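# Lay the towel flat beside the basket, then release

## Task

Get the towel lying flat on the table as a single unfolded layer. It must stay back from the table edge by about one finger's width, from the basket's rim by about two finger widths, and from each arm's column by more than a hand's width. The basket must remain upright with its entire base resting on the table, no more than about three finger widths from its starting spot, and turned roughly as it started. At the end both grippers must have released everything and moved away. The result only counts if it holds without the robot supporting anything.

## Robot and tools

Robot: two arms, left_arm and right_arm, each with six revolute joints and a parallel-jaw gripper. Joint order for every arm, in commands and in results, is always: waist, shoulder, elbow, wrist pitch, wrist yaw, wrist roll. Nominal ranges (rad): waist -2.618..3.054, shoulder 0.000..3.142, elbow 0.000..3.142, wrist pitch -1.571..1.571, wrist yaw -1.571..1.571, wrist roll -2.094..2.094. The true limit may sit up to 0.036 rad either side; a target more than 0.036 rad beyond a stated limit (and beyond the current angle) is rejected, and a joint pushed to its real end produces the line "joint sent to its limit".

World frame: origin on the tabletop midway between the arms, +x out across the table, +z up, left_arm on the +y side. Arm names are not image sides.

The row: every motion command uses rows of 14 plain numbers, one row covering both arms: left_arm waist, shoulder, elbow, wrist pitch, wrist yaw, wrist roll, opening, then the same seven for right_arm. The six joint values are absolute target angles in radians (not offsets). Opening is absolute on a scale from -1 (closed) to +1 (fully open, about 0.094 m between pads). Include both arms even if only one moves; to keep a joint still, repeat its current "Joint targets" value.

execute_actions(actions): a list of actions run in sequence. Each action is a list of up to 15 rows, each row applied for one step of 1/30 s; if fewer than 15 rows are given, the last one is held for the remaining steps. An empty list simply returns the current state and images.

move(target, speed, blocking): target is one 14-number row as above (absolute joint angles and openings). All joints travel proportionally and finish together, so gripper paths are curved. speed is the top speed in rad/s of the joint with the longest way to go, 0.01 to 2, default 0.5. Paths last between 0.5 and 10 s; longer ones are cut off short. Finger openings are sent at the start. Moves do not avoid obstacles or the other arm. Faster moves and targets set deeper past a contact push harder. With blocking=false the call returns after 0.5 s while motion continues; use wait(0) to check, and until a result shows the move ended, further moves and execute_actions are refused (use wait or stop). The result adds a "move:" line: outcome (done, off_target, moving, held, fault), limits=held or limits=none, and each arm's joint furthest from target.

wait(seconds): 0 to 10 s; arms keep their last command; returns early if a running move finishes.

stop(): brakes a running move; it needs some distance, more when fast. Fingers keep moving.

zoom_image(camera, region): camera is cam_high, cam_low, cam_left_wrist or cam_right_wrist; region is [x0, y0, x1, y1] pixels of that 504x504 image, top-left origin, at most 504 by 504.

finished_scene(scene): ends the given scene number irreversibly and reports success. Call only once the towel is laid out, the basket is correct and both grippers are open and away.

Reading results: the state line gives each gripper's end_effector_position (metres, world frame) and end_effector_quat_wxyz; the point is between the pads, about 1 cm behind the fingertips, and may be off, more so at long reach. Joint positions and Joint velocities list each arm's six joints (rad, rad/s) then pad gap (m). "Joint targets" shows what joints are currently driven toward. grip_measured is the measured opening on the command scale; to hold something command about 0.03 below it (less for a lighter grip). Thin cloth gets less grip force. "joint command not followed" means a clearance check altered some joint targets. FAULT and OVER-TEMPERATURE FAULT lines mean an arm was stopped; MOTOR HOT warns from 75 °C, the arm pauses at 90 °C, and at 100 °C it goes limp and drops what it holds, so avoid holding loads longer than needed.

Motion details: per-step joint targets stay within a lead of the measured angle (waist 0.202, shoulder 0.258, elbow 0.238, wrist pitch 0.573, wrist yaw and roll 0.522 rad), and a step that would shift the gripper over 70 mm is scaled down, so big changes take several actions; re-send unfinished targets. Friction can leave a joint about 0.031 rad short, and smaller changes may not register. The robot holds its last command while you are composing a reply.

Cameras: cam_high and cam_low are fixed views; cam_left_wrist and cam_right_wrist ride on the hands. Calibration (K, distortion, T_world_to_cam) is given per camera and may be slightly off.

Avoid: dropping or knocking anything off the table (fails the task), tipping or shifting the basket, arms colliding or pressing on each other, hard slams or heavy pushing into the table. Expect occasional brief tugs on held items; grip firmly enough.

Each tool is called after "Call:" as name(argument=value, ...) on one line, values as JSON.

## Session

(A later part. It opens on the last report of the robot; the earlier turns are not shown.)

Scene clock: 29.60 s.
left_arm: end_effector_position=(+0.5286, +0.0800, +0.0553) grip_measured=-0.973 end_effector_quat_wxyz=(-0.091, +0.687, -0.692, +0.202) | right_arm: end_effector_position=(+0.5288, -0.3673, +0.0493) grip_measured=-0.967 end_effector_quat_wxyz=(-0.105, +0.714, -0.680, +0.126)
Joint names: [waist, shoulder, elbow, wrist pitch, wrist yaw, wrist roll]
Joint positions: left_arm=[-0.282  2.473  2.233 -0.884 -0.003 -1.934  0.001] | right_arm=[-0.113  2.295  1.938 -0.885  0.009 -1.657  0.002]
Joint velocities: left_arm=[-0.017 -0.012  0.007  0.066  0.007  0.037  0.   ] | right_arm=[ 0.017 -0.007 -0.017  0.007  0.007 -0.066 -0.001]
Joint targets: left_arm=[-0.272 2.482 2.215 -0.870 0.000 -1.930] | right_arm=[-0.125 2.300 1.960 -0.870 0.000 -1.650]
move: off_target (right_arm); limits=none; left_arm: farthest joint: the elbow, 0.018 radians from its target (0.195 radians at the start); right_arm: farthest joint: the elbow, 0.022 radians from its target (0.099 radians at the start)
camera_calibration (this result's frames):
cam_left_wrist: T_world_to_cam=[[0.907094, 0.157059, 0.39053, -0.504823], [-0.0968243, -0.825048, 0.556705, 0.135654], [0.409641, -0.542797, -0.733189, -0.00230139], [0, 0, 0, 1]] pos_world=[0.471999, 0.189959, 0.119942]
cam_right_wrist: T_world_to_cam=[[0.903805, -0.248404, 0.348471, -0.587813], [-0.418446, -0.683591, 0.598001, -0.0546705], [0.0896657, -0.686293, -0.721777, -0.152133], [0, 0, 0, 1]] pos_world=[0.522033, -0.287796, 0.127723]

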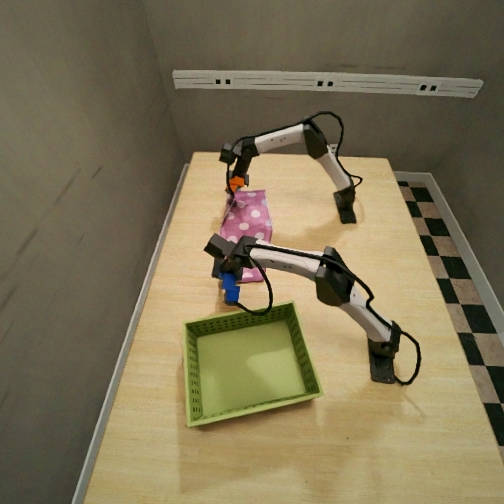

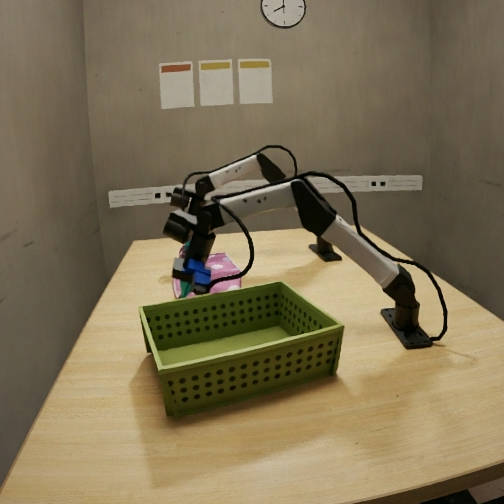

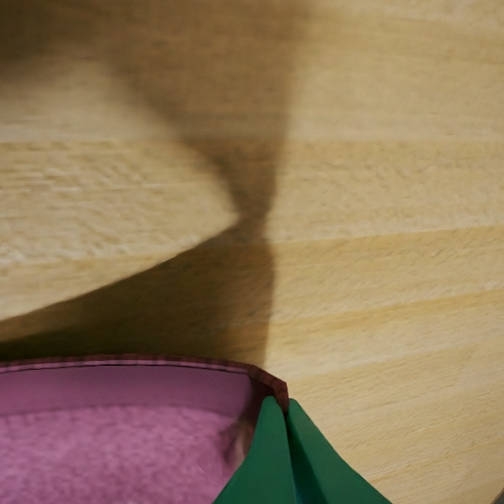

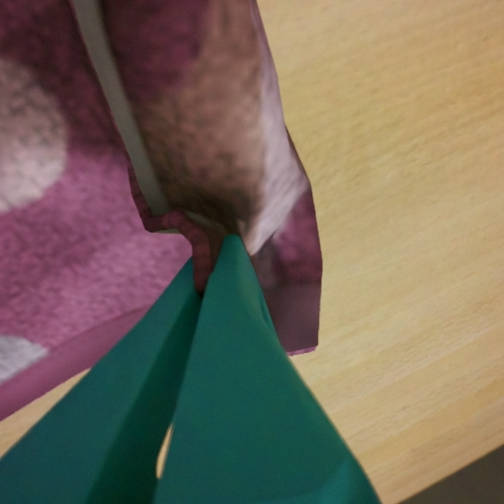

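Call:
execute_actions(actions=[[[-0.272,2.482,2.215,-0.87,0,-1.93,-1,-0.125,2.30,1.96,-0.80,0,-1.65,-0.5]],[[-0.272,2.482,2.215,-0.78,0,-1.93,-0.5,-0.125,2.30,1.96,-0.70,0,-1.65,-0.3]],[[-0.272,2.482,2.215,-0.70,0,-1.93,-0.3,-0.125,2.25,1.96,-0.70,0,-1.65,-0.3]],[[-0.272,2.40,2.215,-0.70,0,-1.93,-0.3,-0.125,2.15,1.96,-0.70,0,-1.65,-0.3]]])

Call:
move(target=[-0.3,1.1,1.1,-1.2,0,-1.5,0,-0.3,1.1,1.1,-1.2,0,-1.5,0], speed=1)

Scene clock: 33.90 s.
left_arm: end_effector_position=(+0.5634, +0.0665, +0.1105) grip_measured=-0.302 end_effector_quat_wxyz=(-0.136, +0.665, -0.669, +0.303) | right_arm: end_effector_position=(+0.5738, -0.3715, +0.1571) grip_measured=-0.301 end_effector_quat_wxyz=(-0.218, +0.680, -0.652, +0.253)
Joint names: [waist, shoulder, elbow, wrist pitch, wrist yaw, wrist roll]
Joint positions: left_arm=[-0.282  2.413  2.225 -0.706 -0.003 -1.934  0.033] | right_arm=[-0.118  2.144  1.955 -0.7    0.009 -1.657  0.033]
Joint velocities: left_arm=[-0.002 -0.007 -0.012 -0.066 -0.007 -0.037 -0.001] | right_arm=[-0.007 -0.012 -0.007  0.007 -0.051  0.037  0.001]
Joint targets: left_arm=[-0.272 2.400 2.215 -0.700 0.000 -1.930] | right_arm=[-0.125 2.150 1.960 -0.700 0.000 -1.650]
camera_calibration (this result's frames):
cam_left_wrist: T_world_to_cam=[[0.804772, 0.196521, 0.560108, -0.519556], [-0.220526, -0.77708, 0.589504, 0.159966], [0.551099, -0.597935, -0.582034, -0.0761251], [0, 0, 0, 1]] pos_world=[0.495353, 0.180892, 0.1524]
cam_right_wrist: T_world_to_cam=[[0.726582, -0.245735, 0.641633, -0.610497], [-0.60372, -0.674176, 0.425451, 0.0337242], [0.328025, -0.696492, -0.638199, -0.234964], [0, 0, 0, 1]] pos_world=[0.54101, -0.290935, 0.227413]

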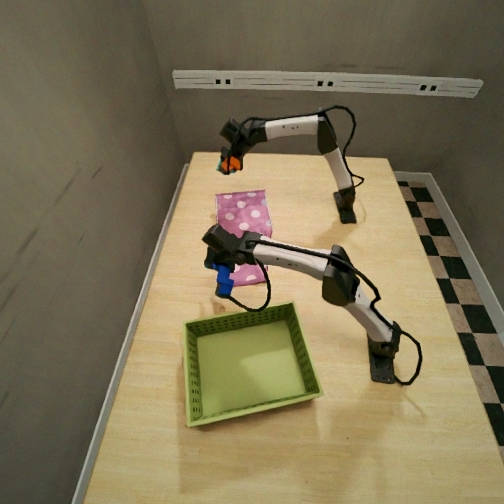

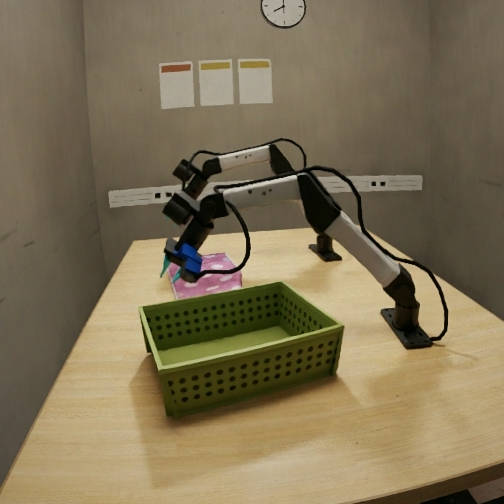

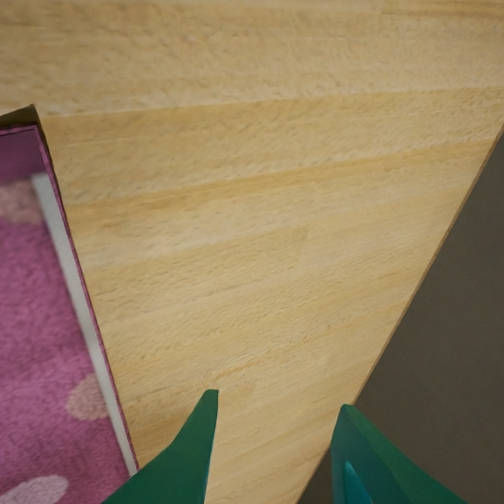

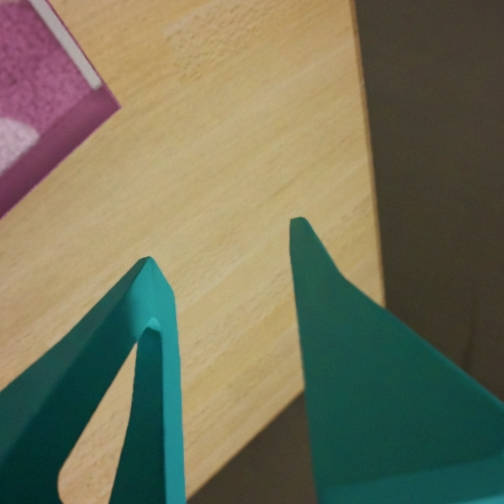

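Scene clock: 36.00 s.
left_arm: end_effector_position=(+0.2059, +0.2035, +0.1833) grip_measured=-0.002 end_effector_quat_wxyz=(+0.112, -0.524, +0.831, -0.152) | right_arm: end_effector_position=(+0.2375, -0.3992, +0.1826) grip_measured=-0.001 end_effector_quat_wxyz=(+0.120, -0.591, +0.784, -0.146)
Joint names: [waist, shoulder, elbow, wrist pitch, wrist yaw, wrist roll]
Joint positions: left_arm=[-0.29   1.116  1.12  -1.195 -0.003 -1.505  0.047] | right_arm=[-0.292  1.112  1.115 -1.194  0.009 -1.507  0.047]
Joint velocities: left_arm=[ 0.002 -0.012  0.007 -0.081 -0.037 -0.037  0.001] | right_arm=[ 0.022 -0.037  0.002 -0.022  0.022 -0.037  0.   ]
Joint targets: left_arm=[-0.300 1.100 1.100 -1.200 -0.000 -1.500] | right_arm=[-0.300 1.100 1.100 -1.200 -0.000 -1.500]
move: done; limits=none; left_arm: farthest joint: the elbow, 0.020 radians from its target (1.125 radians at the start); right_arm: farthest joint: the elbow, 0.015 radians from its target (0.855 radians at the start)
camera_calibration (this result's frames):
cam_left_wrist: T_world_to_cam=[[0.881166, -0.280627, 0.380519, -0.185316], [-0.431099, -0.807372, 0.40287, 0.228367], [0.194164, -0.519037, -0.832407, 0.348494], [0, 0, 0, 1]] pos_world=[0.194078, 0.313254, 0.268602]
cam_right_wrist: T_world_to_cam=[[0.756937, -0.532014, 0.379484, -0.462938], [-0.648258, -0.537973, 0.538839, -0.154578], [-0.0825177, -0.65387, -0.752094, 0.0076941], [0, 0, 0, 1]] pos_world=[0.250844, -0.324417, 0.264757]

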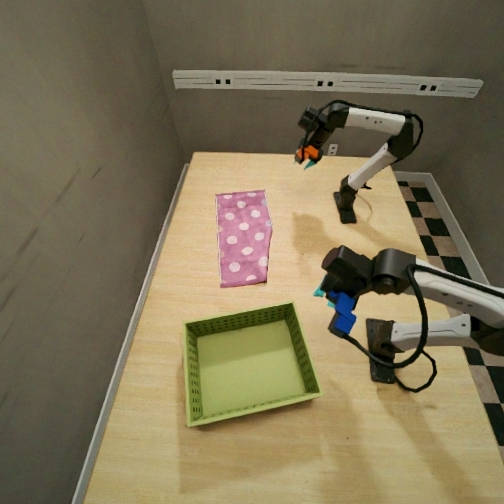

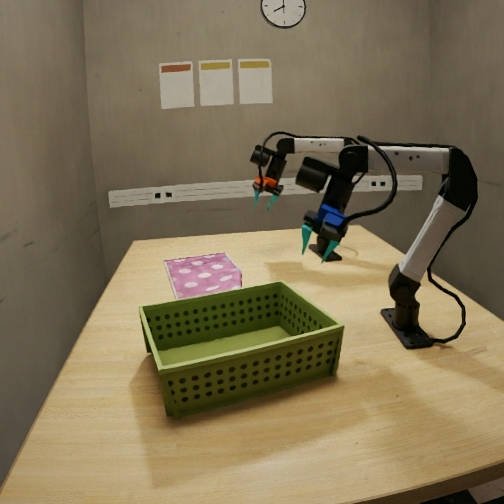

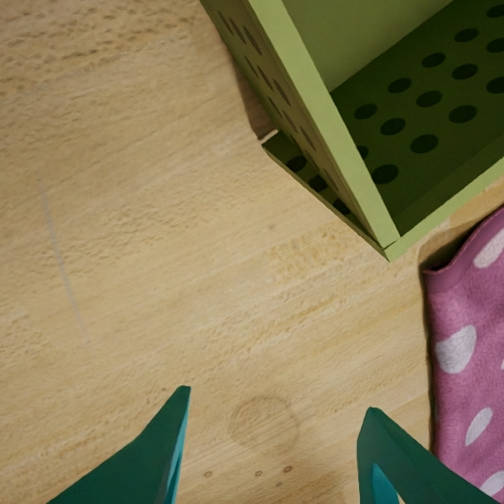

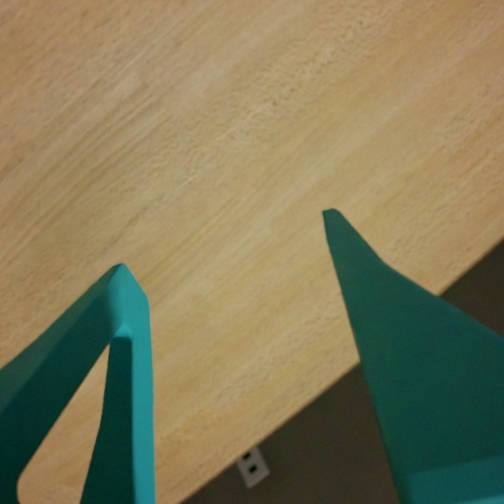

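Call:
zoom_image(camera="cam_high", region=[180,175,310,305])

Call:
zoom_image(camera="cam_low", region=[150,235,270,310])

Region (180, 175, 310, 305) of cam_high's 504x504 image, scaled by 3.877, with more detail than that image has.

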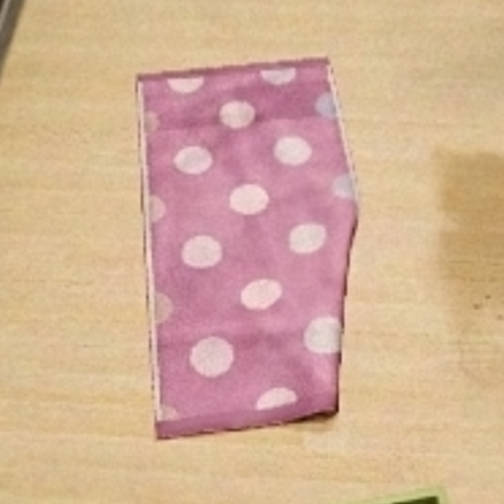

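Region (150, 235, 270, 310) of cam_low's 504x504 image, scaled by 4.200, with more detail than that image has; it fills the top 315 rows of this view, and the rest is white.

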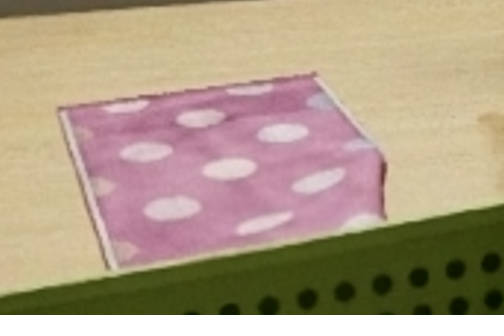

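Call:
move(target=[-0.36,1.95,1.9,-1.2,0,-0.43,-0.3,-0.3,1.1,1.1,-1.2,0,-1.5,0], speed=1)

Call:
move(target=[-0.345,2.313,2.0,-1.008,0,-0.43,-0.3,-0.3,1.1,1.1,-1.2,0,-1.5,0])

Scene clock: 40.47 s.
left_arm: end_effector_position=(+0.3797, +0.1053, +0.1681) grip_measured=-0.298 end_effector_quat_wxyz=(+0.139, +0.002, +0.988, -0.064) | right_arm: end_effector_position=(+0.2375, -0.3992, +0.1826) grip_measured=-0.001 end_effector_quat_wxyz=(+0.120, -0.591, +0.785, -0.146)
Joint names: [waist, shoulder, elbow, wrist pitch, wrist yaw, wrist roll]
Joint positions: left_arm=[-0.351  1.943  1.875 -1.196 -0.003 -0.435  0.033] | right_arm=[-0.292  1.112  1.115 -1.194  0.009 -1.507  0.047]
Joint velocities: left_arm=[ 0.017  0.007  0.002  0.037  0.081 -0.007 -0.   ] | right_arm=[-0.012  0.002  0.022 -0.066  0.007 -0.125 -0.   ]
Joint targets: left_arm=[-0.360 1.950 1.900 -1.200 0.000 -0.430] | right_arm=[-0.300 1.100 1.100 -1.200 0.000 -1.500]
move: off_target (left_arm); limits=none; left_arm: farthest joint: the elbow, 0.025 radians from its target (0.780 radians at the start); right_arm: farthest joint: the elbow, 0.015 radians from its target (0.015 radians at the start)
camera_calibration (this result's frames):
cam_left_wrist: T_world_to_cam=[[0.101522, -0.980167, 0.170194, 0.0448419], [-0.984118, -0.0739059, 0.1614, 0.40357], [-0.14562, -0.183876, -0.972103, 0.368294], [0, 0, 0, 1]] pos_world=[0.446239, 0.141499, 0.285252]
cam_right_wrist: T_world_to_cam=[[0.756735, -0.532334, 0.379436, -0.46301], [-0.648466, -0.537817, 0.538743, -0.154449], [-0.0827242, -0.653737, -0.752186, 0.00781302], [0, 0, 0, 1]] pos_world=[0.250867, -0.324433, 0.264768]

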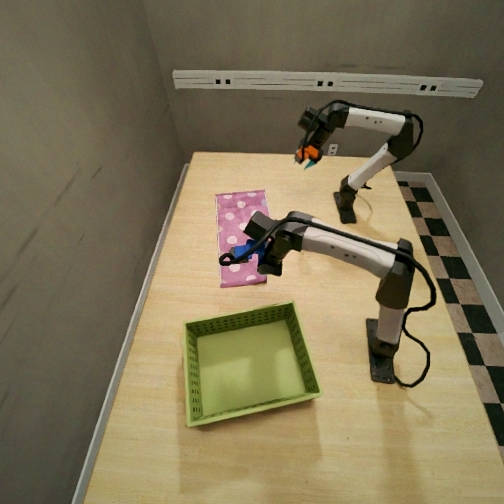

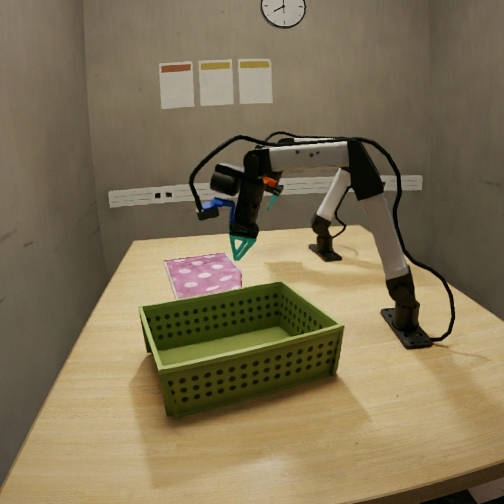

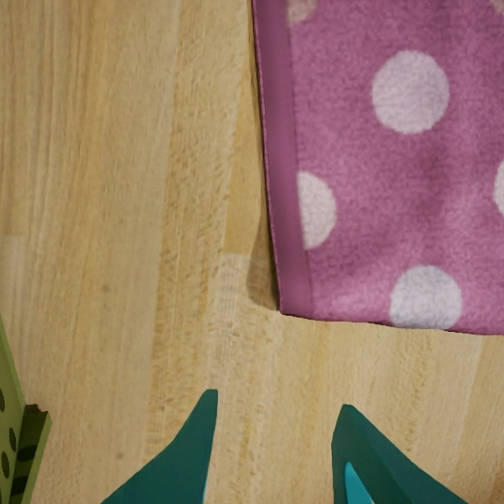

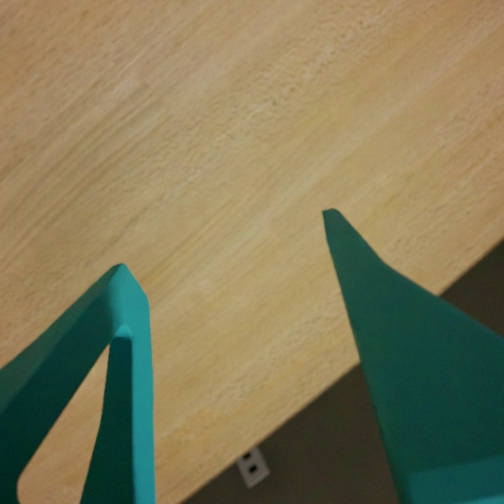

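Scene clock: 41.90 s.
left_arm: end_effector_position=(+0.4361, +0.0788, +0.0425) grip_measured=-0.298 end_effector_quat_wxyz=(+0.097, +0.003, +0.994, -0.044) | right_arm: end_effector_position=(+0.2375, -0.3992, +0.1826) grip_measured=-0.001 end_effector_quat_wxyz=(+0.120, -0.591, +0.785, -0.146)
Joint names: [waist, shoulder, elbow, wrist pitch, wrist yaw, wrist roll]
Joint positions: left_arm=[-0.351  2.312  1.97  -1.017 -0.003 -0.435  0.033] | right_arm=[-0.292  1.112  1.115 -1.194  0.009 -1.507  0.047]
Joint velocities: left_arm=[-0.007 -0.007 -0.007  0.022 -0.037  0.022 -0.   ] | right_arm=[-0.012 -0.012 -0.027  0.022 -0.022  0.037  0.001]
Joint targets: left_arm=[-0.345 2.313 2.000 -1.008 -0.000 -0.430] | right_arm=[-0.300 1.100 1.100 -1.200 -0.000 -1.500]
move: off_target (left_arm); limits=none; left_arm: farthest joint: the elbow, 0.030 radians from its target (0.125 radians at the start); right_arm: farthest joint: the elbow, 0.015 radians from its target (0.015 radians at the start)
camera_calibration (this result's frames):
cam_left_wrist: T_world_to_cam=[[0.113174, -0.986114, 0.121534, 0.0319239], [-0.967098, -0.081281, 0.24107, 0.467069], [-0.227844, -0.144818, -0.962868, 0.281936], [0, 0, 0, 1]] pos_world=[0.512326, 0.110274, 0.154991]
cam_right_wrist: T_world_to_cam=[[0.756735, -0.532334, 0.379436, -0.46301], [-0.648466, -0.537817, 0.538743, -0.154449], [-0.0827242, -0.653737, -0.752186, 0.00781302], [0, 0, 0, 1]] pos_world=[0.250867, -0.324433, 0.264768]

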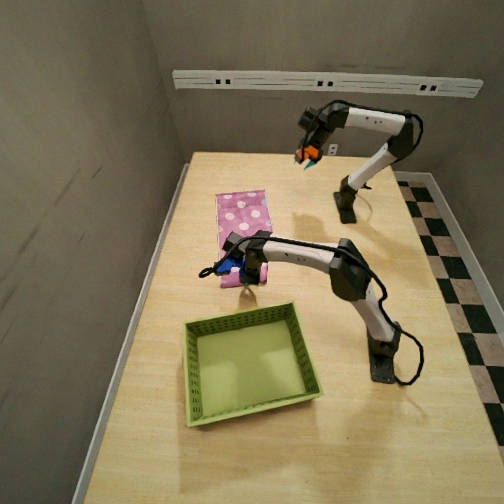

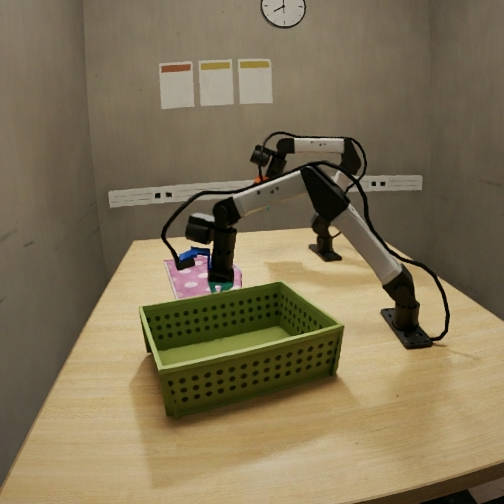

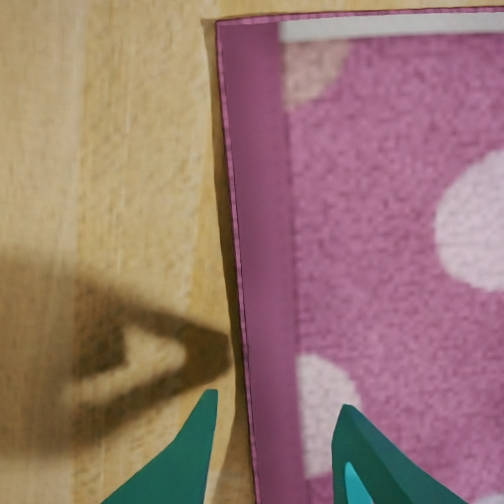

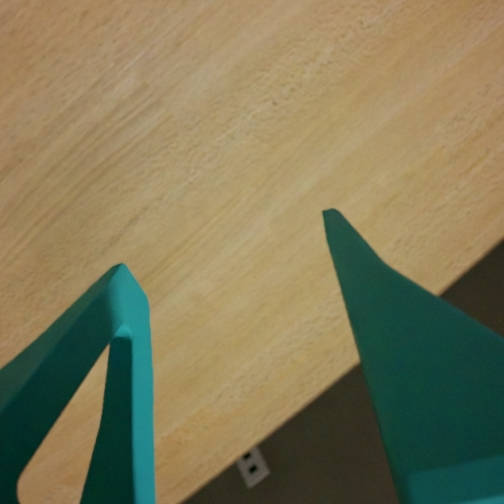

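Call:
execute_actions(actions=[[[-0.35,2.33,1.93,-0.92,0,-0.43,-0.3,-0.3,1.1,1.1,-1.2,0,-1.5,0]],[[-0.35,2.35,1.87,-0.866,0,-0.43,-0.3,-0.3,1.1,1.1,-1.2,0,-1.5,0]],[[-0.36,2.35,1.87,-0.866,0,-0.43,-0.55,-0.3,1.1,1.1,-1.2,0,-1.5,0]],[[-0.375,2.35,1.87,-0.866,0,-0.43,-0.8,-0.3,1.1,1.1,-1.2,0,-1.5,0]],[[-0.385,2.35,1.87,-0.866,0,-0.43,-1,-0.3,1.1,1.1,-1.2,0,-1.5,0]]])

Call:
move(target=[-0.40,2.2,1.9,-1.0,0,-0.43,-1,-0.3,1.1,1.1,-1.2,0,-1.5,0], speed=0.2)

Scene clock: 47.03 s.
left_arm: end_effector_position=(+0.4427, +0.0638, +0.0156) grip_measured=-0.974 end_effector_quat_wxyz=(+0.118, +0.014, +0.991, -0.055) | right_arm: end_effector_position=(+0.2375, -0.3992, +0.1826) grip_measured=-0.001 end_effector_quat_wxyz=(+0.120, -0.591, +0.785, -0.146)
Joint names: [waist, shoulder, elbow, wrist pitch, wrist yaw, wrist roll]
Joint positions: left_arm=[-0.372  2.336  1.893 -0.866 -0.004 -0.434  0.001] | right_arm=[-0.292  1.112  1.115 -1.194  0.009 -1.507  0.047]
Joint velocities: left_arm=[-0.002  0.022 -0.022 -0.037 -0.037  0.037 -0.001] | right_arm=[-0.007 -0.027  0.022 -0.037 -0.051  0.007 -0.   ]
Joint targets: left_arm=[-0.385 2.350 1.870 -0.866 0.000 -0.430] | right_arm=[-0.300 1.100 1.100 -1.200 -0.000 -1.500]
camera_calibration (this result's frames):
cam_left_wrist: T_world_to_cam=[[0.0860889, -0.985564, 0.145781, 0.0312506], [-0.978456, -0.0560784, 0.198691, 0.482847], [-0.187648, -0.159746, -0.969159, 0.238656], [0, 0, 0, 1]] pos_world=[0.514537, 0.096001, 0.130803]
cam_right_wrist: T_world_to_cam=[[0.756735, -0.532334, 0.379436, -0.46301], [-0.648466, -0.537817, 0.538743, -0.154449], [-0.0827242, -0.653737, -0.752186, 0.00781302], [0, 0, 0, 1]] pos_world=[0.250867, -0.324433, 0.264768]

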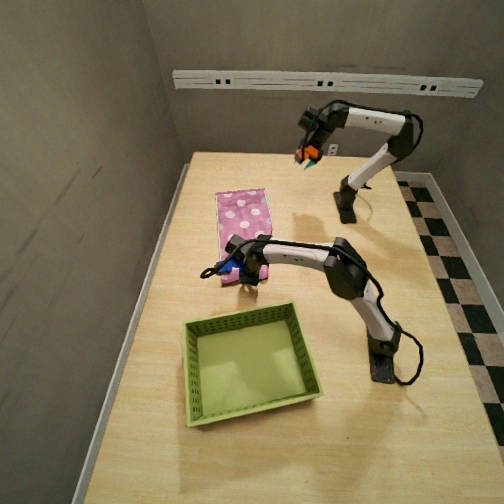

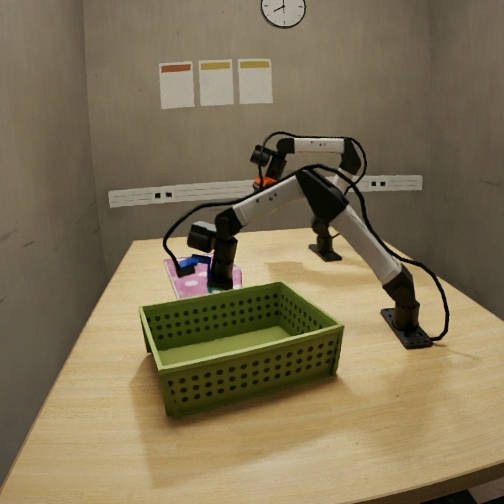

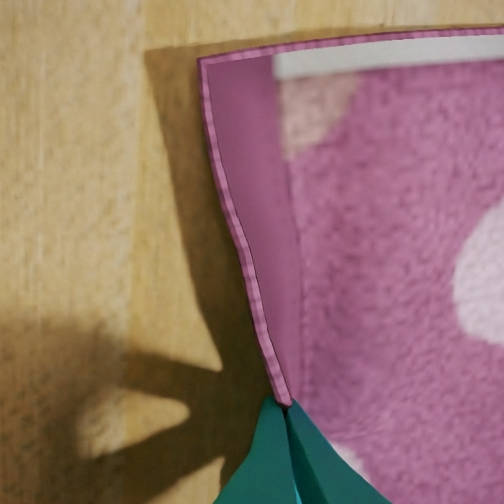

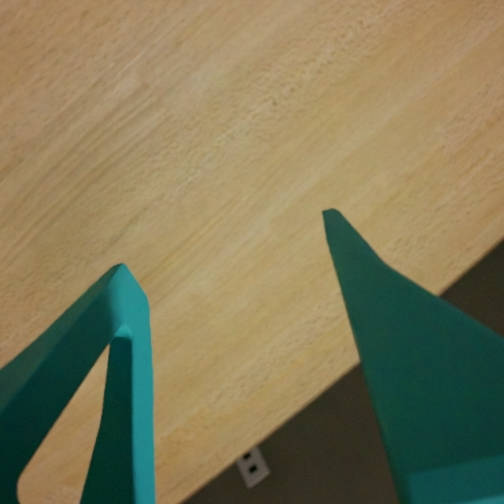

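Scene clock: 48.33 s.
left_arm: end_effector_position=(+0.4196, +0.0644, +0.0639) grip_measured=-0.974 end_effector_quat_wxyz=(+0.115, +0.023, +0.992, -0.054) | right_arm: end_effector_position=(+0.2375, -0.3992, +0.1826) grip_measured=-0.001 end_effector_quat_wxyz=(+0.120, -0.591, +0.785, -0.146)
Joint names: [waist, shoulder, elbow, wrist pitch, wrist yaw, wrist roll]
Joint positions: left_arm=[-0.392  2.22   1.893 -0.99  -0.005 -0.434  0.001] | right_arm=[-0.292  1.112  1.115 -1.194  0.009 -1.507  0.047]
Joint velocities: left_arm=[-0.022  0.002  0.007 -0.007 -0.037  0.022  0.003] | right_arm=[-0.002 -0.002 -0.007 -0.007  0.066  0.037  0.   ]
Joint targets: left_arm=[-0.400 2.200 1.900 -1.000 0.000 -0.430] | right_arm=[-0.300 1.100 1.100 -1.200 0.000 -1.500]
move: done; limits=none; left_arm: farthest joint: the shoulder, 0.020 radians from its target (0.136 radians at the start); right_arm: farthest joint: the elbow, 0.015 radians from its target (0.015 radians at the start)
camera_calibration (this result's frames):
cam_left_wrist: T_world_to_cam=[[0.0675656, -0.987626, 0.141526, 0.0350051], [-0.978043, -0.037534, 0.204998, 0.448935], [-0.197149, -0.152269, -0.968476, 0.284725], [0, 0, 0, 1]] pos_world=[0.492846, 0.0947771, 0.178765]
cam_right_wrist: T_world_to_cam=[[0.756735, -0.532334, 0.379436, -0.46301], [-0.648466, -0.537817, 0.538743, -0.154449], [-0.0827242, -0.653737, -0.752186, 0.00781302], [0, 0, 0, 1]] pos_world=[0.250867, -0.324433, 0.264768]

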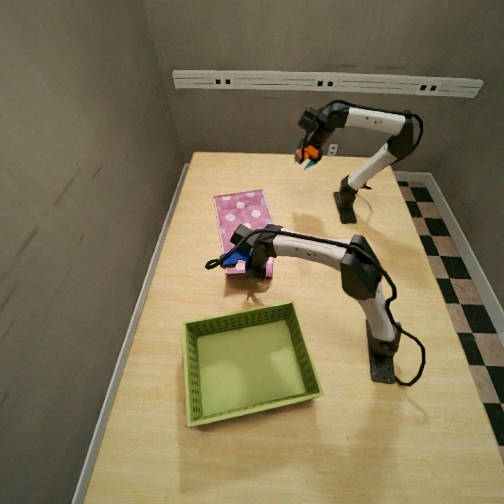

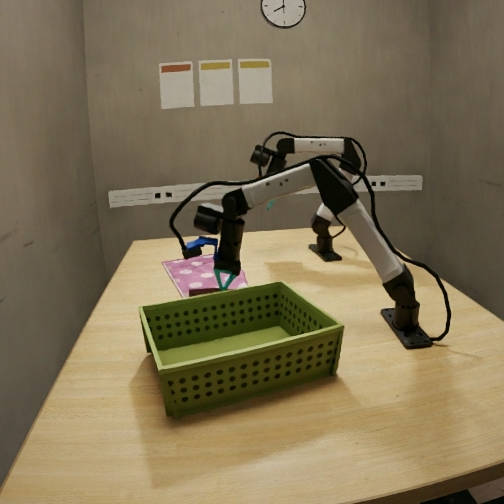

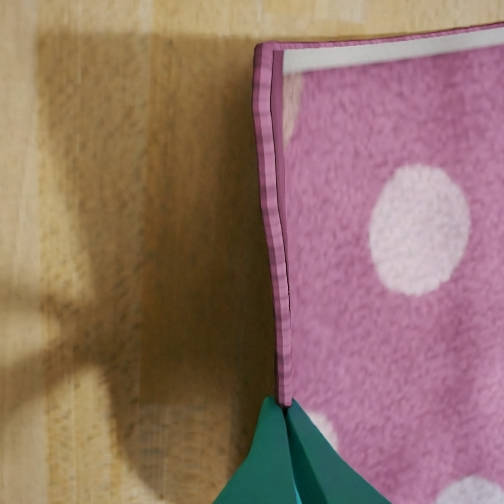

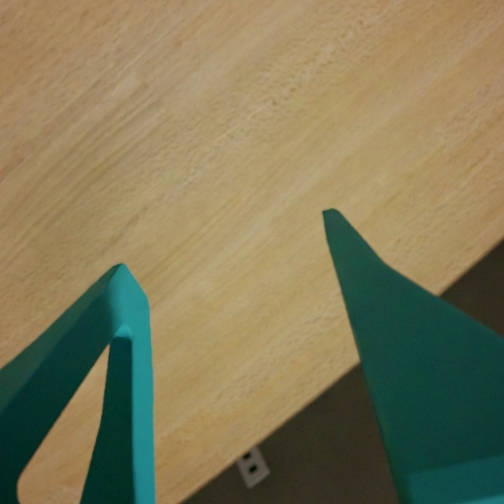

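Cloth is stiff; lift higher so the flap springs free.

Call:
move(target=[-0.47,2.07,1.93,-1.16,0,-0.43,-1,-0.3,1.1,1.1,-1.2,0,-1.5,0], speed=0.2)

Call:
zoom_image(camera="cam_low", region=[150,220,290,310])

Call:
zoom_image(camera="cam_high", region=[190,175,320,305])

Scene clock: 50.40 s.
left_arm: end_effector_position=(+0.3752, +0.0508, +0.1179) grip_measured=-0.974 end_effector_quat_wxyz=(+0.105, +0.059, +0.991, -0.054) | right_arm: end_effector_position=(+0.2375, -0.3992, +0.1826) grip_measured=-0.001 end_effector_quat_wxyz=(+0.120, -0.591, +0.785, -0.146)
Joint names: [waist, shoulder, elbow, wrist pitch, wrist yaw, wrist roll]
Joint positions: left_arm=[-0.463  2.09   1.907 -1.15  -0.005 -0.434  0.001] | right_arm=[-0.292  1.112  1.115 -1.194  0.009 -1.507  0.047]
Joint velocities: left_arm=[-0.002  0.012 -0.017 -0.022 -0.037 -0.037 -0.001] | right_arm=[-0.007 -0.007 -0.002 -0.022 -0.022  0.051 -0.001]
Joint targets: left_arm=[-0.470 2.070 1.930 -1.160 0.000 -0.430] | right_arm=[-0.300 1.100 1.100 -1.200 -0.000 -1.500]
move: off_target (left_arm); limits=none; left_arm: farthest joint: the elbow, 0.023 radians from its target (0.037 radians at the start); right_arm: farthest joint: the elbow, 0.015 radians from its target (0.015 radians at the start)
camera_calibration (this result's frames):
cam_left_wrist: T_world_to_cam=[[-0.000619319, -0.991166, 0.132622, 0.0437549], [-0.975141, 0.0299855, 0.219546, 0.387639], [-0.221584, -0.129189, -0.966546, 0.33389], [0, 0, 0, 1]] pos_world=[0.452015, 0.0748799, 0.231813]
cam_right_wrist: T_world_to_cam=[[0.756735, -0.532334, 0.379436, -0.46301], [-0.648466, -0.537817, 0.538743, -0.154449], [-0.0827242, -0.653737, -0.752186, 0.00781302], [0, 0, 0, 1]] pos_world=[0.250867, -0.324433, 0.264768]

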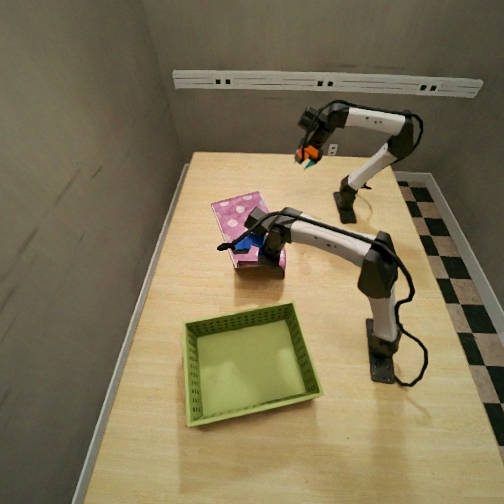

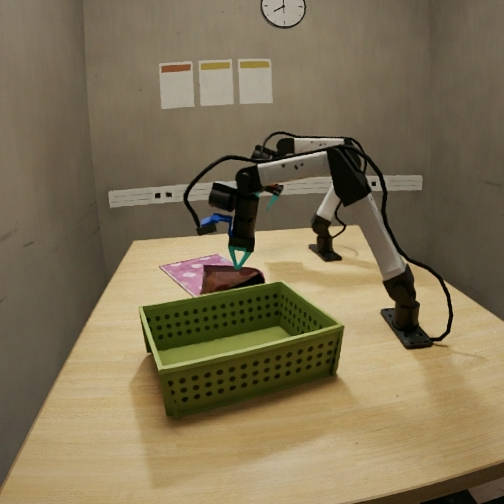

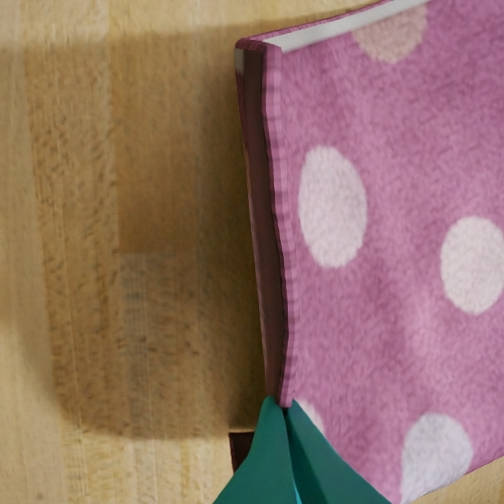

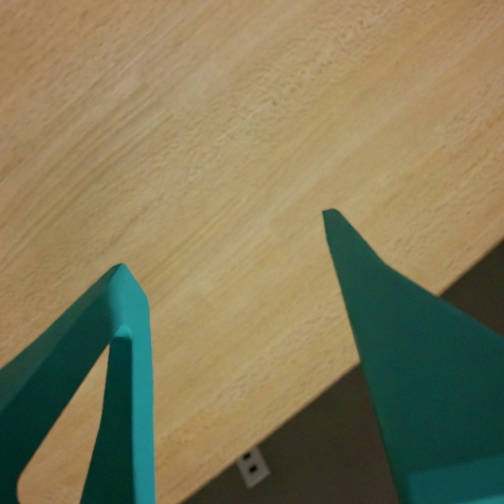

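Region (150, 220, 290, 310) of cam_low's 504x504 image, scaled by 3.600, with more detail than that image has; it fills the top 324 rows of this view, and the rest is white.

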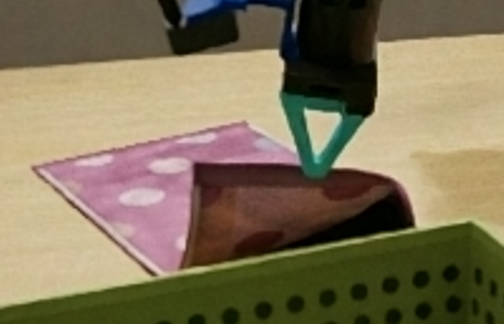

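Region (190, 175, 320, 305) of cam_high's 504x504 image, scaled by 3.877, with more detail than that image has.

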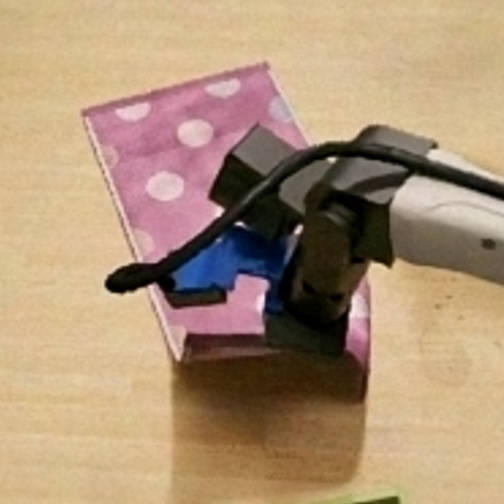

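Call:
move(target=[-0.45,2.13,1.80,-1.05,0,-0.43,-1,-0.3,1.1,1.1,-1.2,0,-1.5,0], speed=0.2)

Call:
move(target=[-0.33,2.36,2.03,-1.0,0,-0.43,-1,-0.3,1.1,1.1,-1.2,0,-1.5,0], speed=0.15)

Call:
zoom_image(camera="cam_high", region=[190,175,320,305])

Scene clock: 57.03 s.
left_arm: end_effector_position=(+0.3748, +0.0511, +0.0820) grip_measured=-0.974 end_effector_quat_wxyz=(+0.092, +0.059, +0.993, -0.047) | right_arm: end_effector_position=(+0.2375, -0.3992, +0.1826) grip_measured=-0.001 end_effector_quat_wxyz=(+0.120, -0.591, +0.785, -0.146)
Joint names: [waist, shoulder, elbow, wrist pitch, wrist yaw, wrist roll]
Joint positions: left_arm=[-0.463  2.121  1.817 -1.061 -0.005 -0.434  0.001] | right_arm=[-0.292  1.112  1.115 -1.194  0.009 -1.507  0.047]
Joint velocities: left_arm=[-0.002 -0.007 -0.017  0.066 -0.066  0.022 -0.   ] | right_arm=[-0.017  0.017  0.002 -0.066 -0.007 -0.051 -0.001]
Joint targets: left_arm=[-0.450 2.130 1.800 -1.050 -0.000 -0.430] | right_arm=[-0.300 1.100 1.100 -1.200 -0.000 -1.500]
move: done; limits=none; left_arm: farthest joint: the elbow, 0.017 radians from its target (0.107 radians at the start); right_arm: farthest joint: the elbow, 0.015 radians from its target (0.015 radians at the start)
camera_calibration (this result's frames):
cam_left_wrist: T_world_to_cam=[[0.00258088, -0.993141, 0.116898, 0.0489565], [-0.969184, 0.0263107, 0.244929, 0.39098], [-0.246324, -0.113927, -0.962468, 0.30731], [0, 0, 0, 1]] pos_world=[0.454503, 0.0733448, 0.194291]
cam_right_wrist: T_world_to_cam=[[0.756735, -0.532334, 0.379436, -0.46301], [-0.648466, -0.537817, 0.538743, -0.154449], [-0.0827242, -0.653737, -0.752186, 0.00781302], [0, 0, 0, 1]] pos_world=[0.250867, -0.324433, 0.264768]

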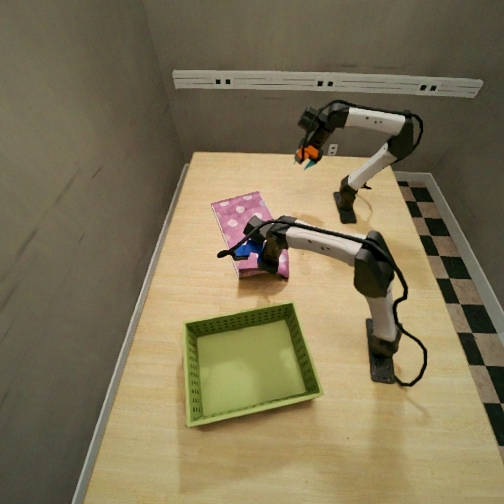

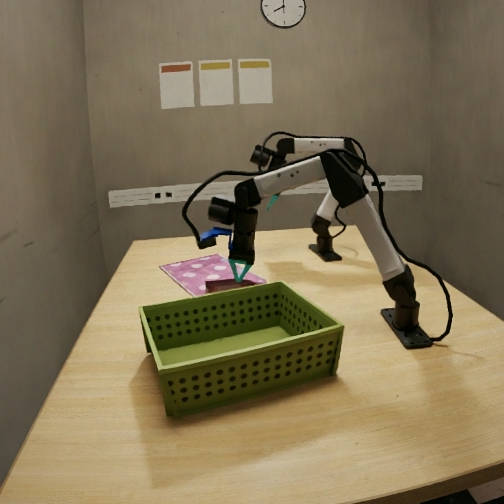

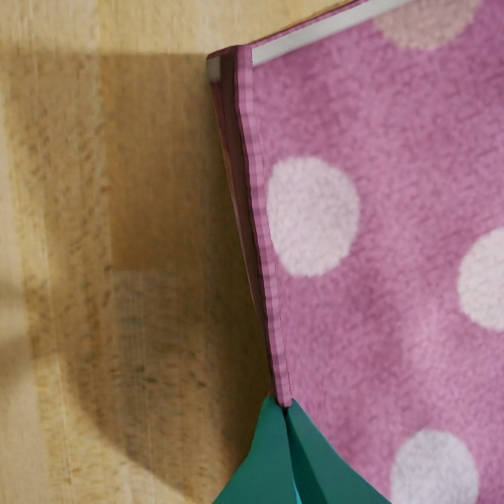

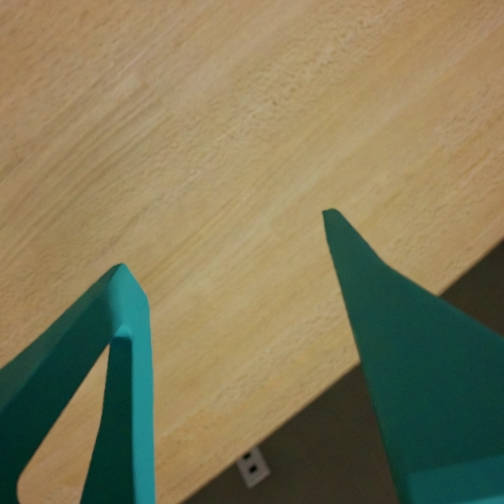

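Scene clock: 58.97 s.
left_arm: end_effector_position=(+0.4459, +0.0824, +0.0352) grip_measured=-0.974 end_effector_quat_wxyz=(+0.099, -0.004, +0.994, -0.043) | right_arm: end_effector_position=(+0.2375, -0.3992, +0.1826) grip_measured=-0.001 end_effector_quat_wxyz=(+0.120, -0.591, +0.785, -0.146)
Joint names: [waist, shoulder, elbow, wrist pitch, wrist yaw, wrist roll]
Joint positions: left_arm=[-0.337  2.348  2.002 -1.011 -0.005 -0.434  0.001] | right_arm=[-0.292  1.112  1.115 -1.194  0.009 -1.507  0.047]
Joint velocities: left_arm=[ 0.007  0.002 -0.002 -0.037  0.007 -0.066  0.001] | right_arm=[-0.012 -0.027 -0.007  0.051  0.037 -0.022 -0.001]
Joint targets: left_arm=[-0.330 2.360 2.030 -1.000 -0.000 -0.430] | right_arm=[-0.300 1.100 1.100 -1.200 0.000 -1.500]
move: off_target (left_arm); limits=none; left_arm: farthest joint: the elbow, 0.028 radians from its target (0.213 radians at the start); right_arm: farthest joint: the elbow, 0.015 radians from its target (0.015 radians at the start)
camera_calibration (this result's frames):
cam_left_wrist: T_world_to_cam=[[0.12672, -0.984496, 0.121288, 0.0291366], [-0.966626, -0.0951131, 0.237882, 0.479698], [-0.222657, -0.147384, -0.963692, 0.275579], [0, 0, 0, 1]] pos_world=[0.521356, 0.114926, 0.147928]
cam_right_wrist: T_world_to_cam=[[0.756735, -0.532334, 0.379436, -0.46301], [-0.648466, -0.537817, 0.538743, -0.154449], [-0.0827242, -0.653737, -0.752186, 0.00781302], [0, 0, 0, 1]] pos_world=[0.250867, -0.324433, 0.264768]

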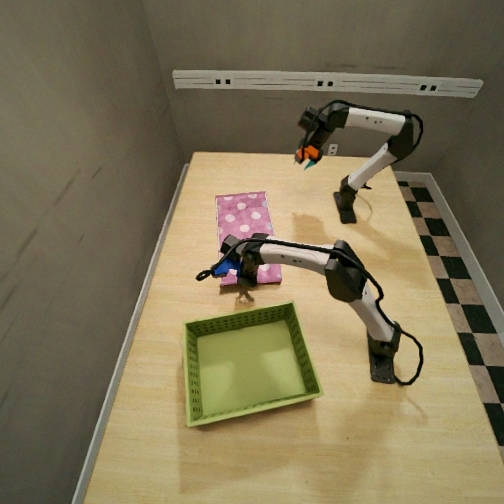

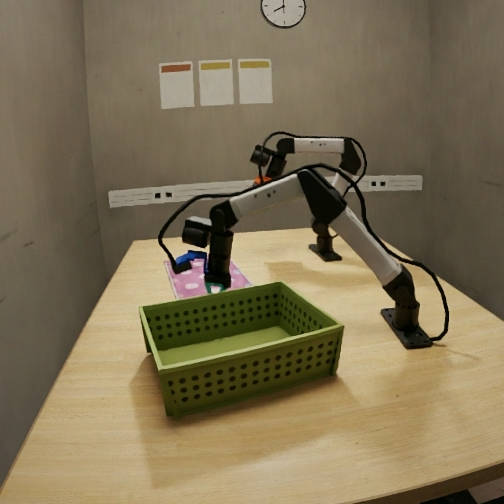

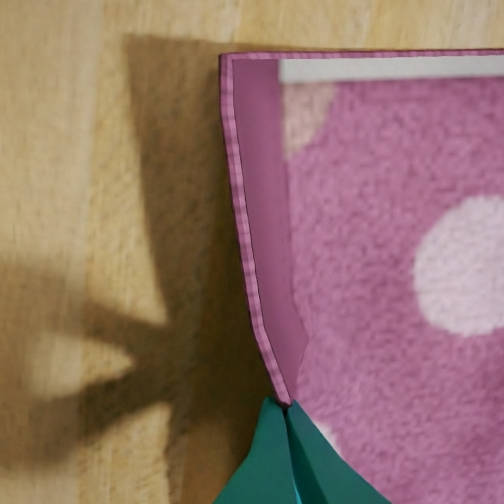

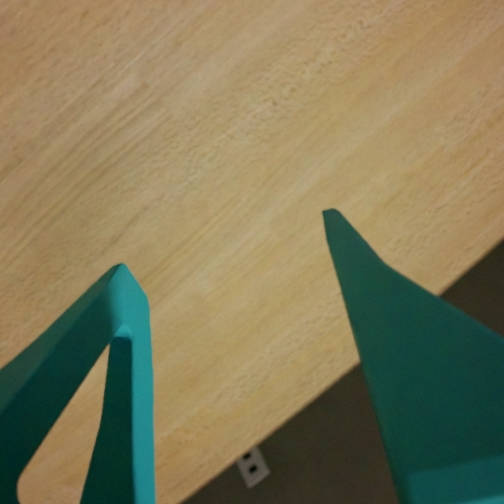

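Region (190, 175, 320, 305) of cam_high's 504x504 image, scaled by 3.877, with more detail than that image has.

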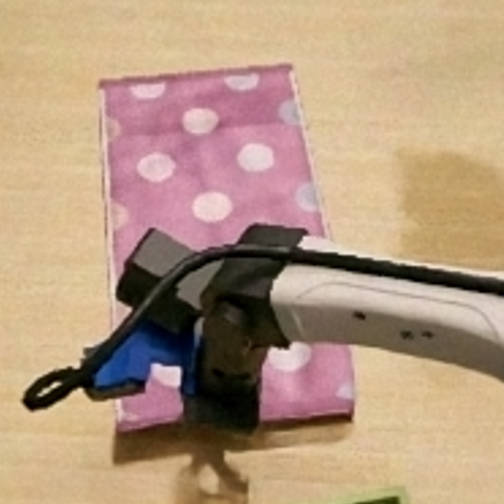

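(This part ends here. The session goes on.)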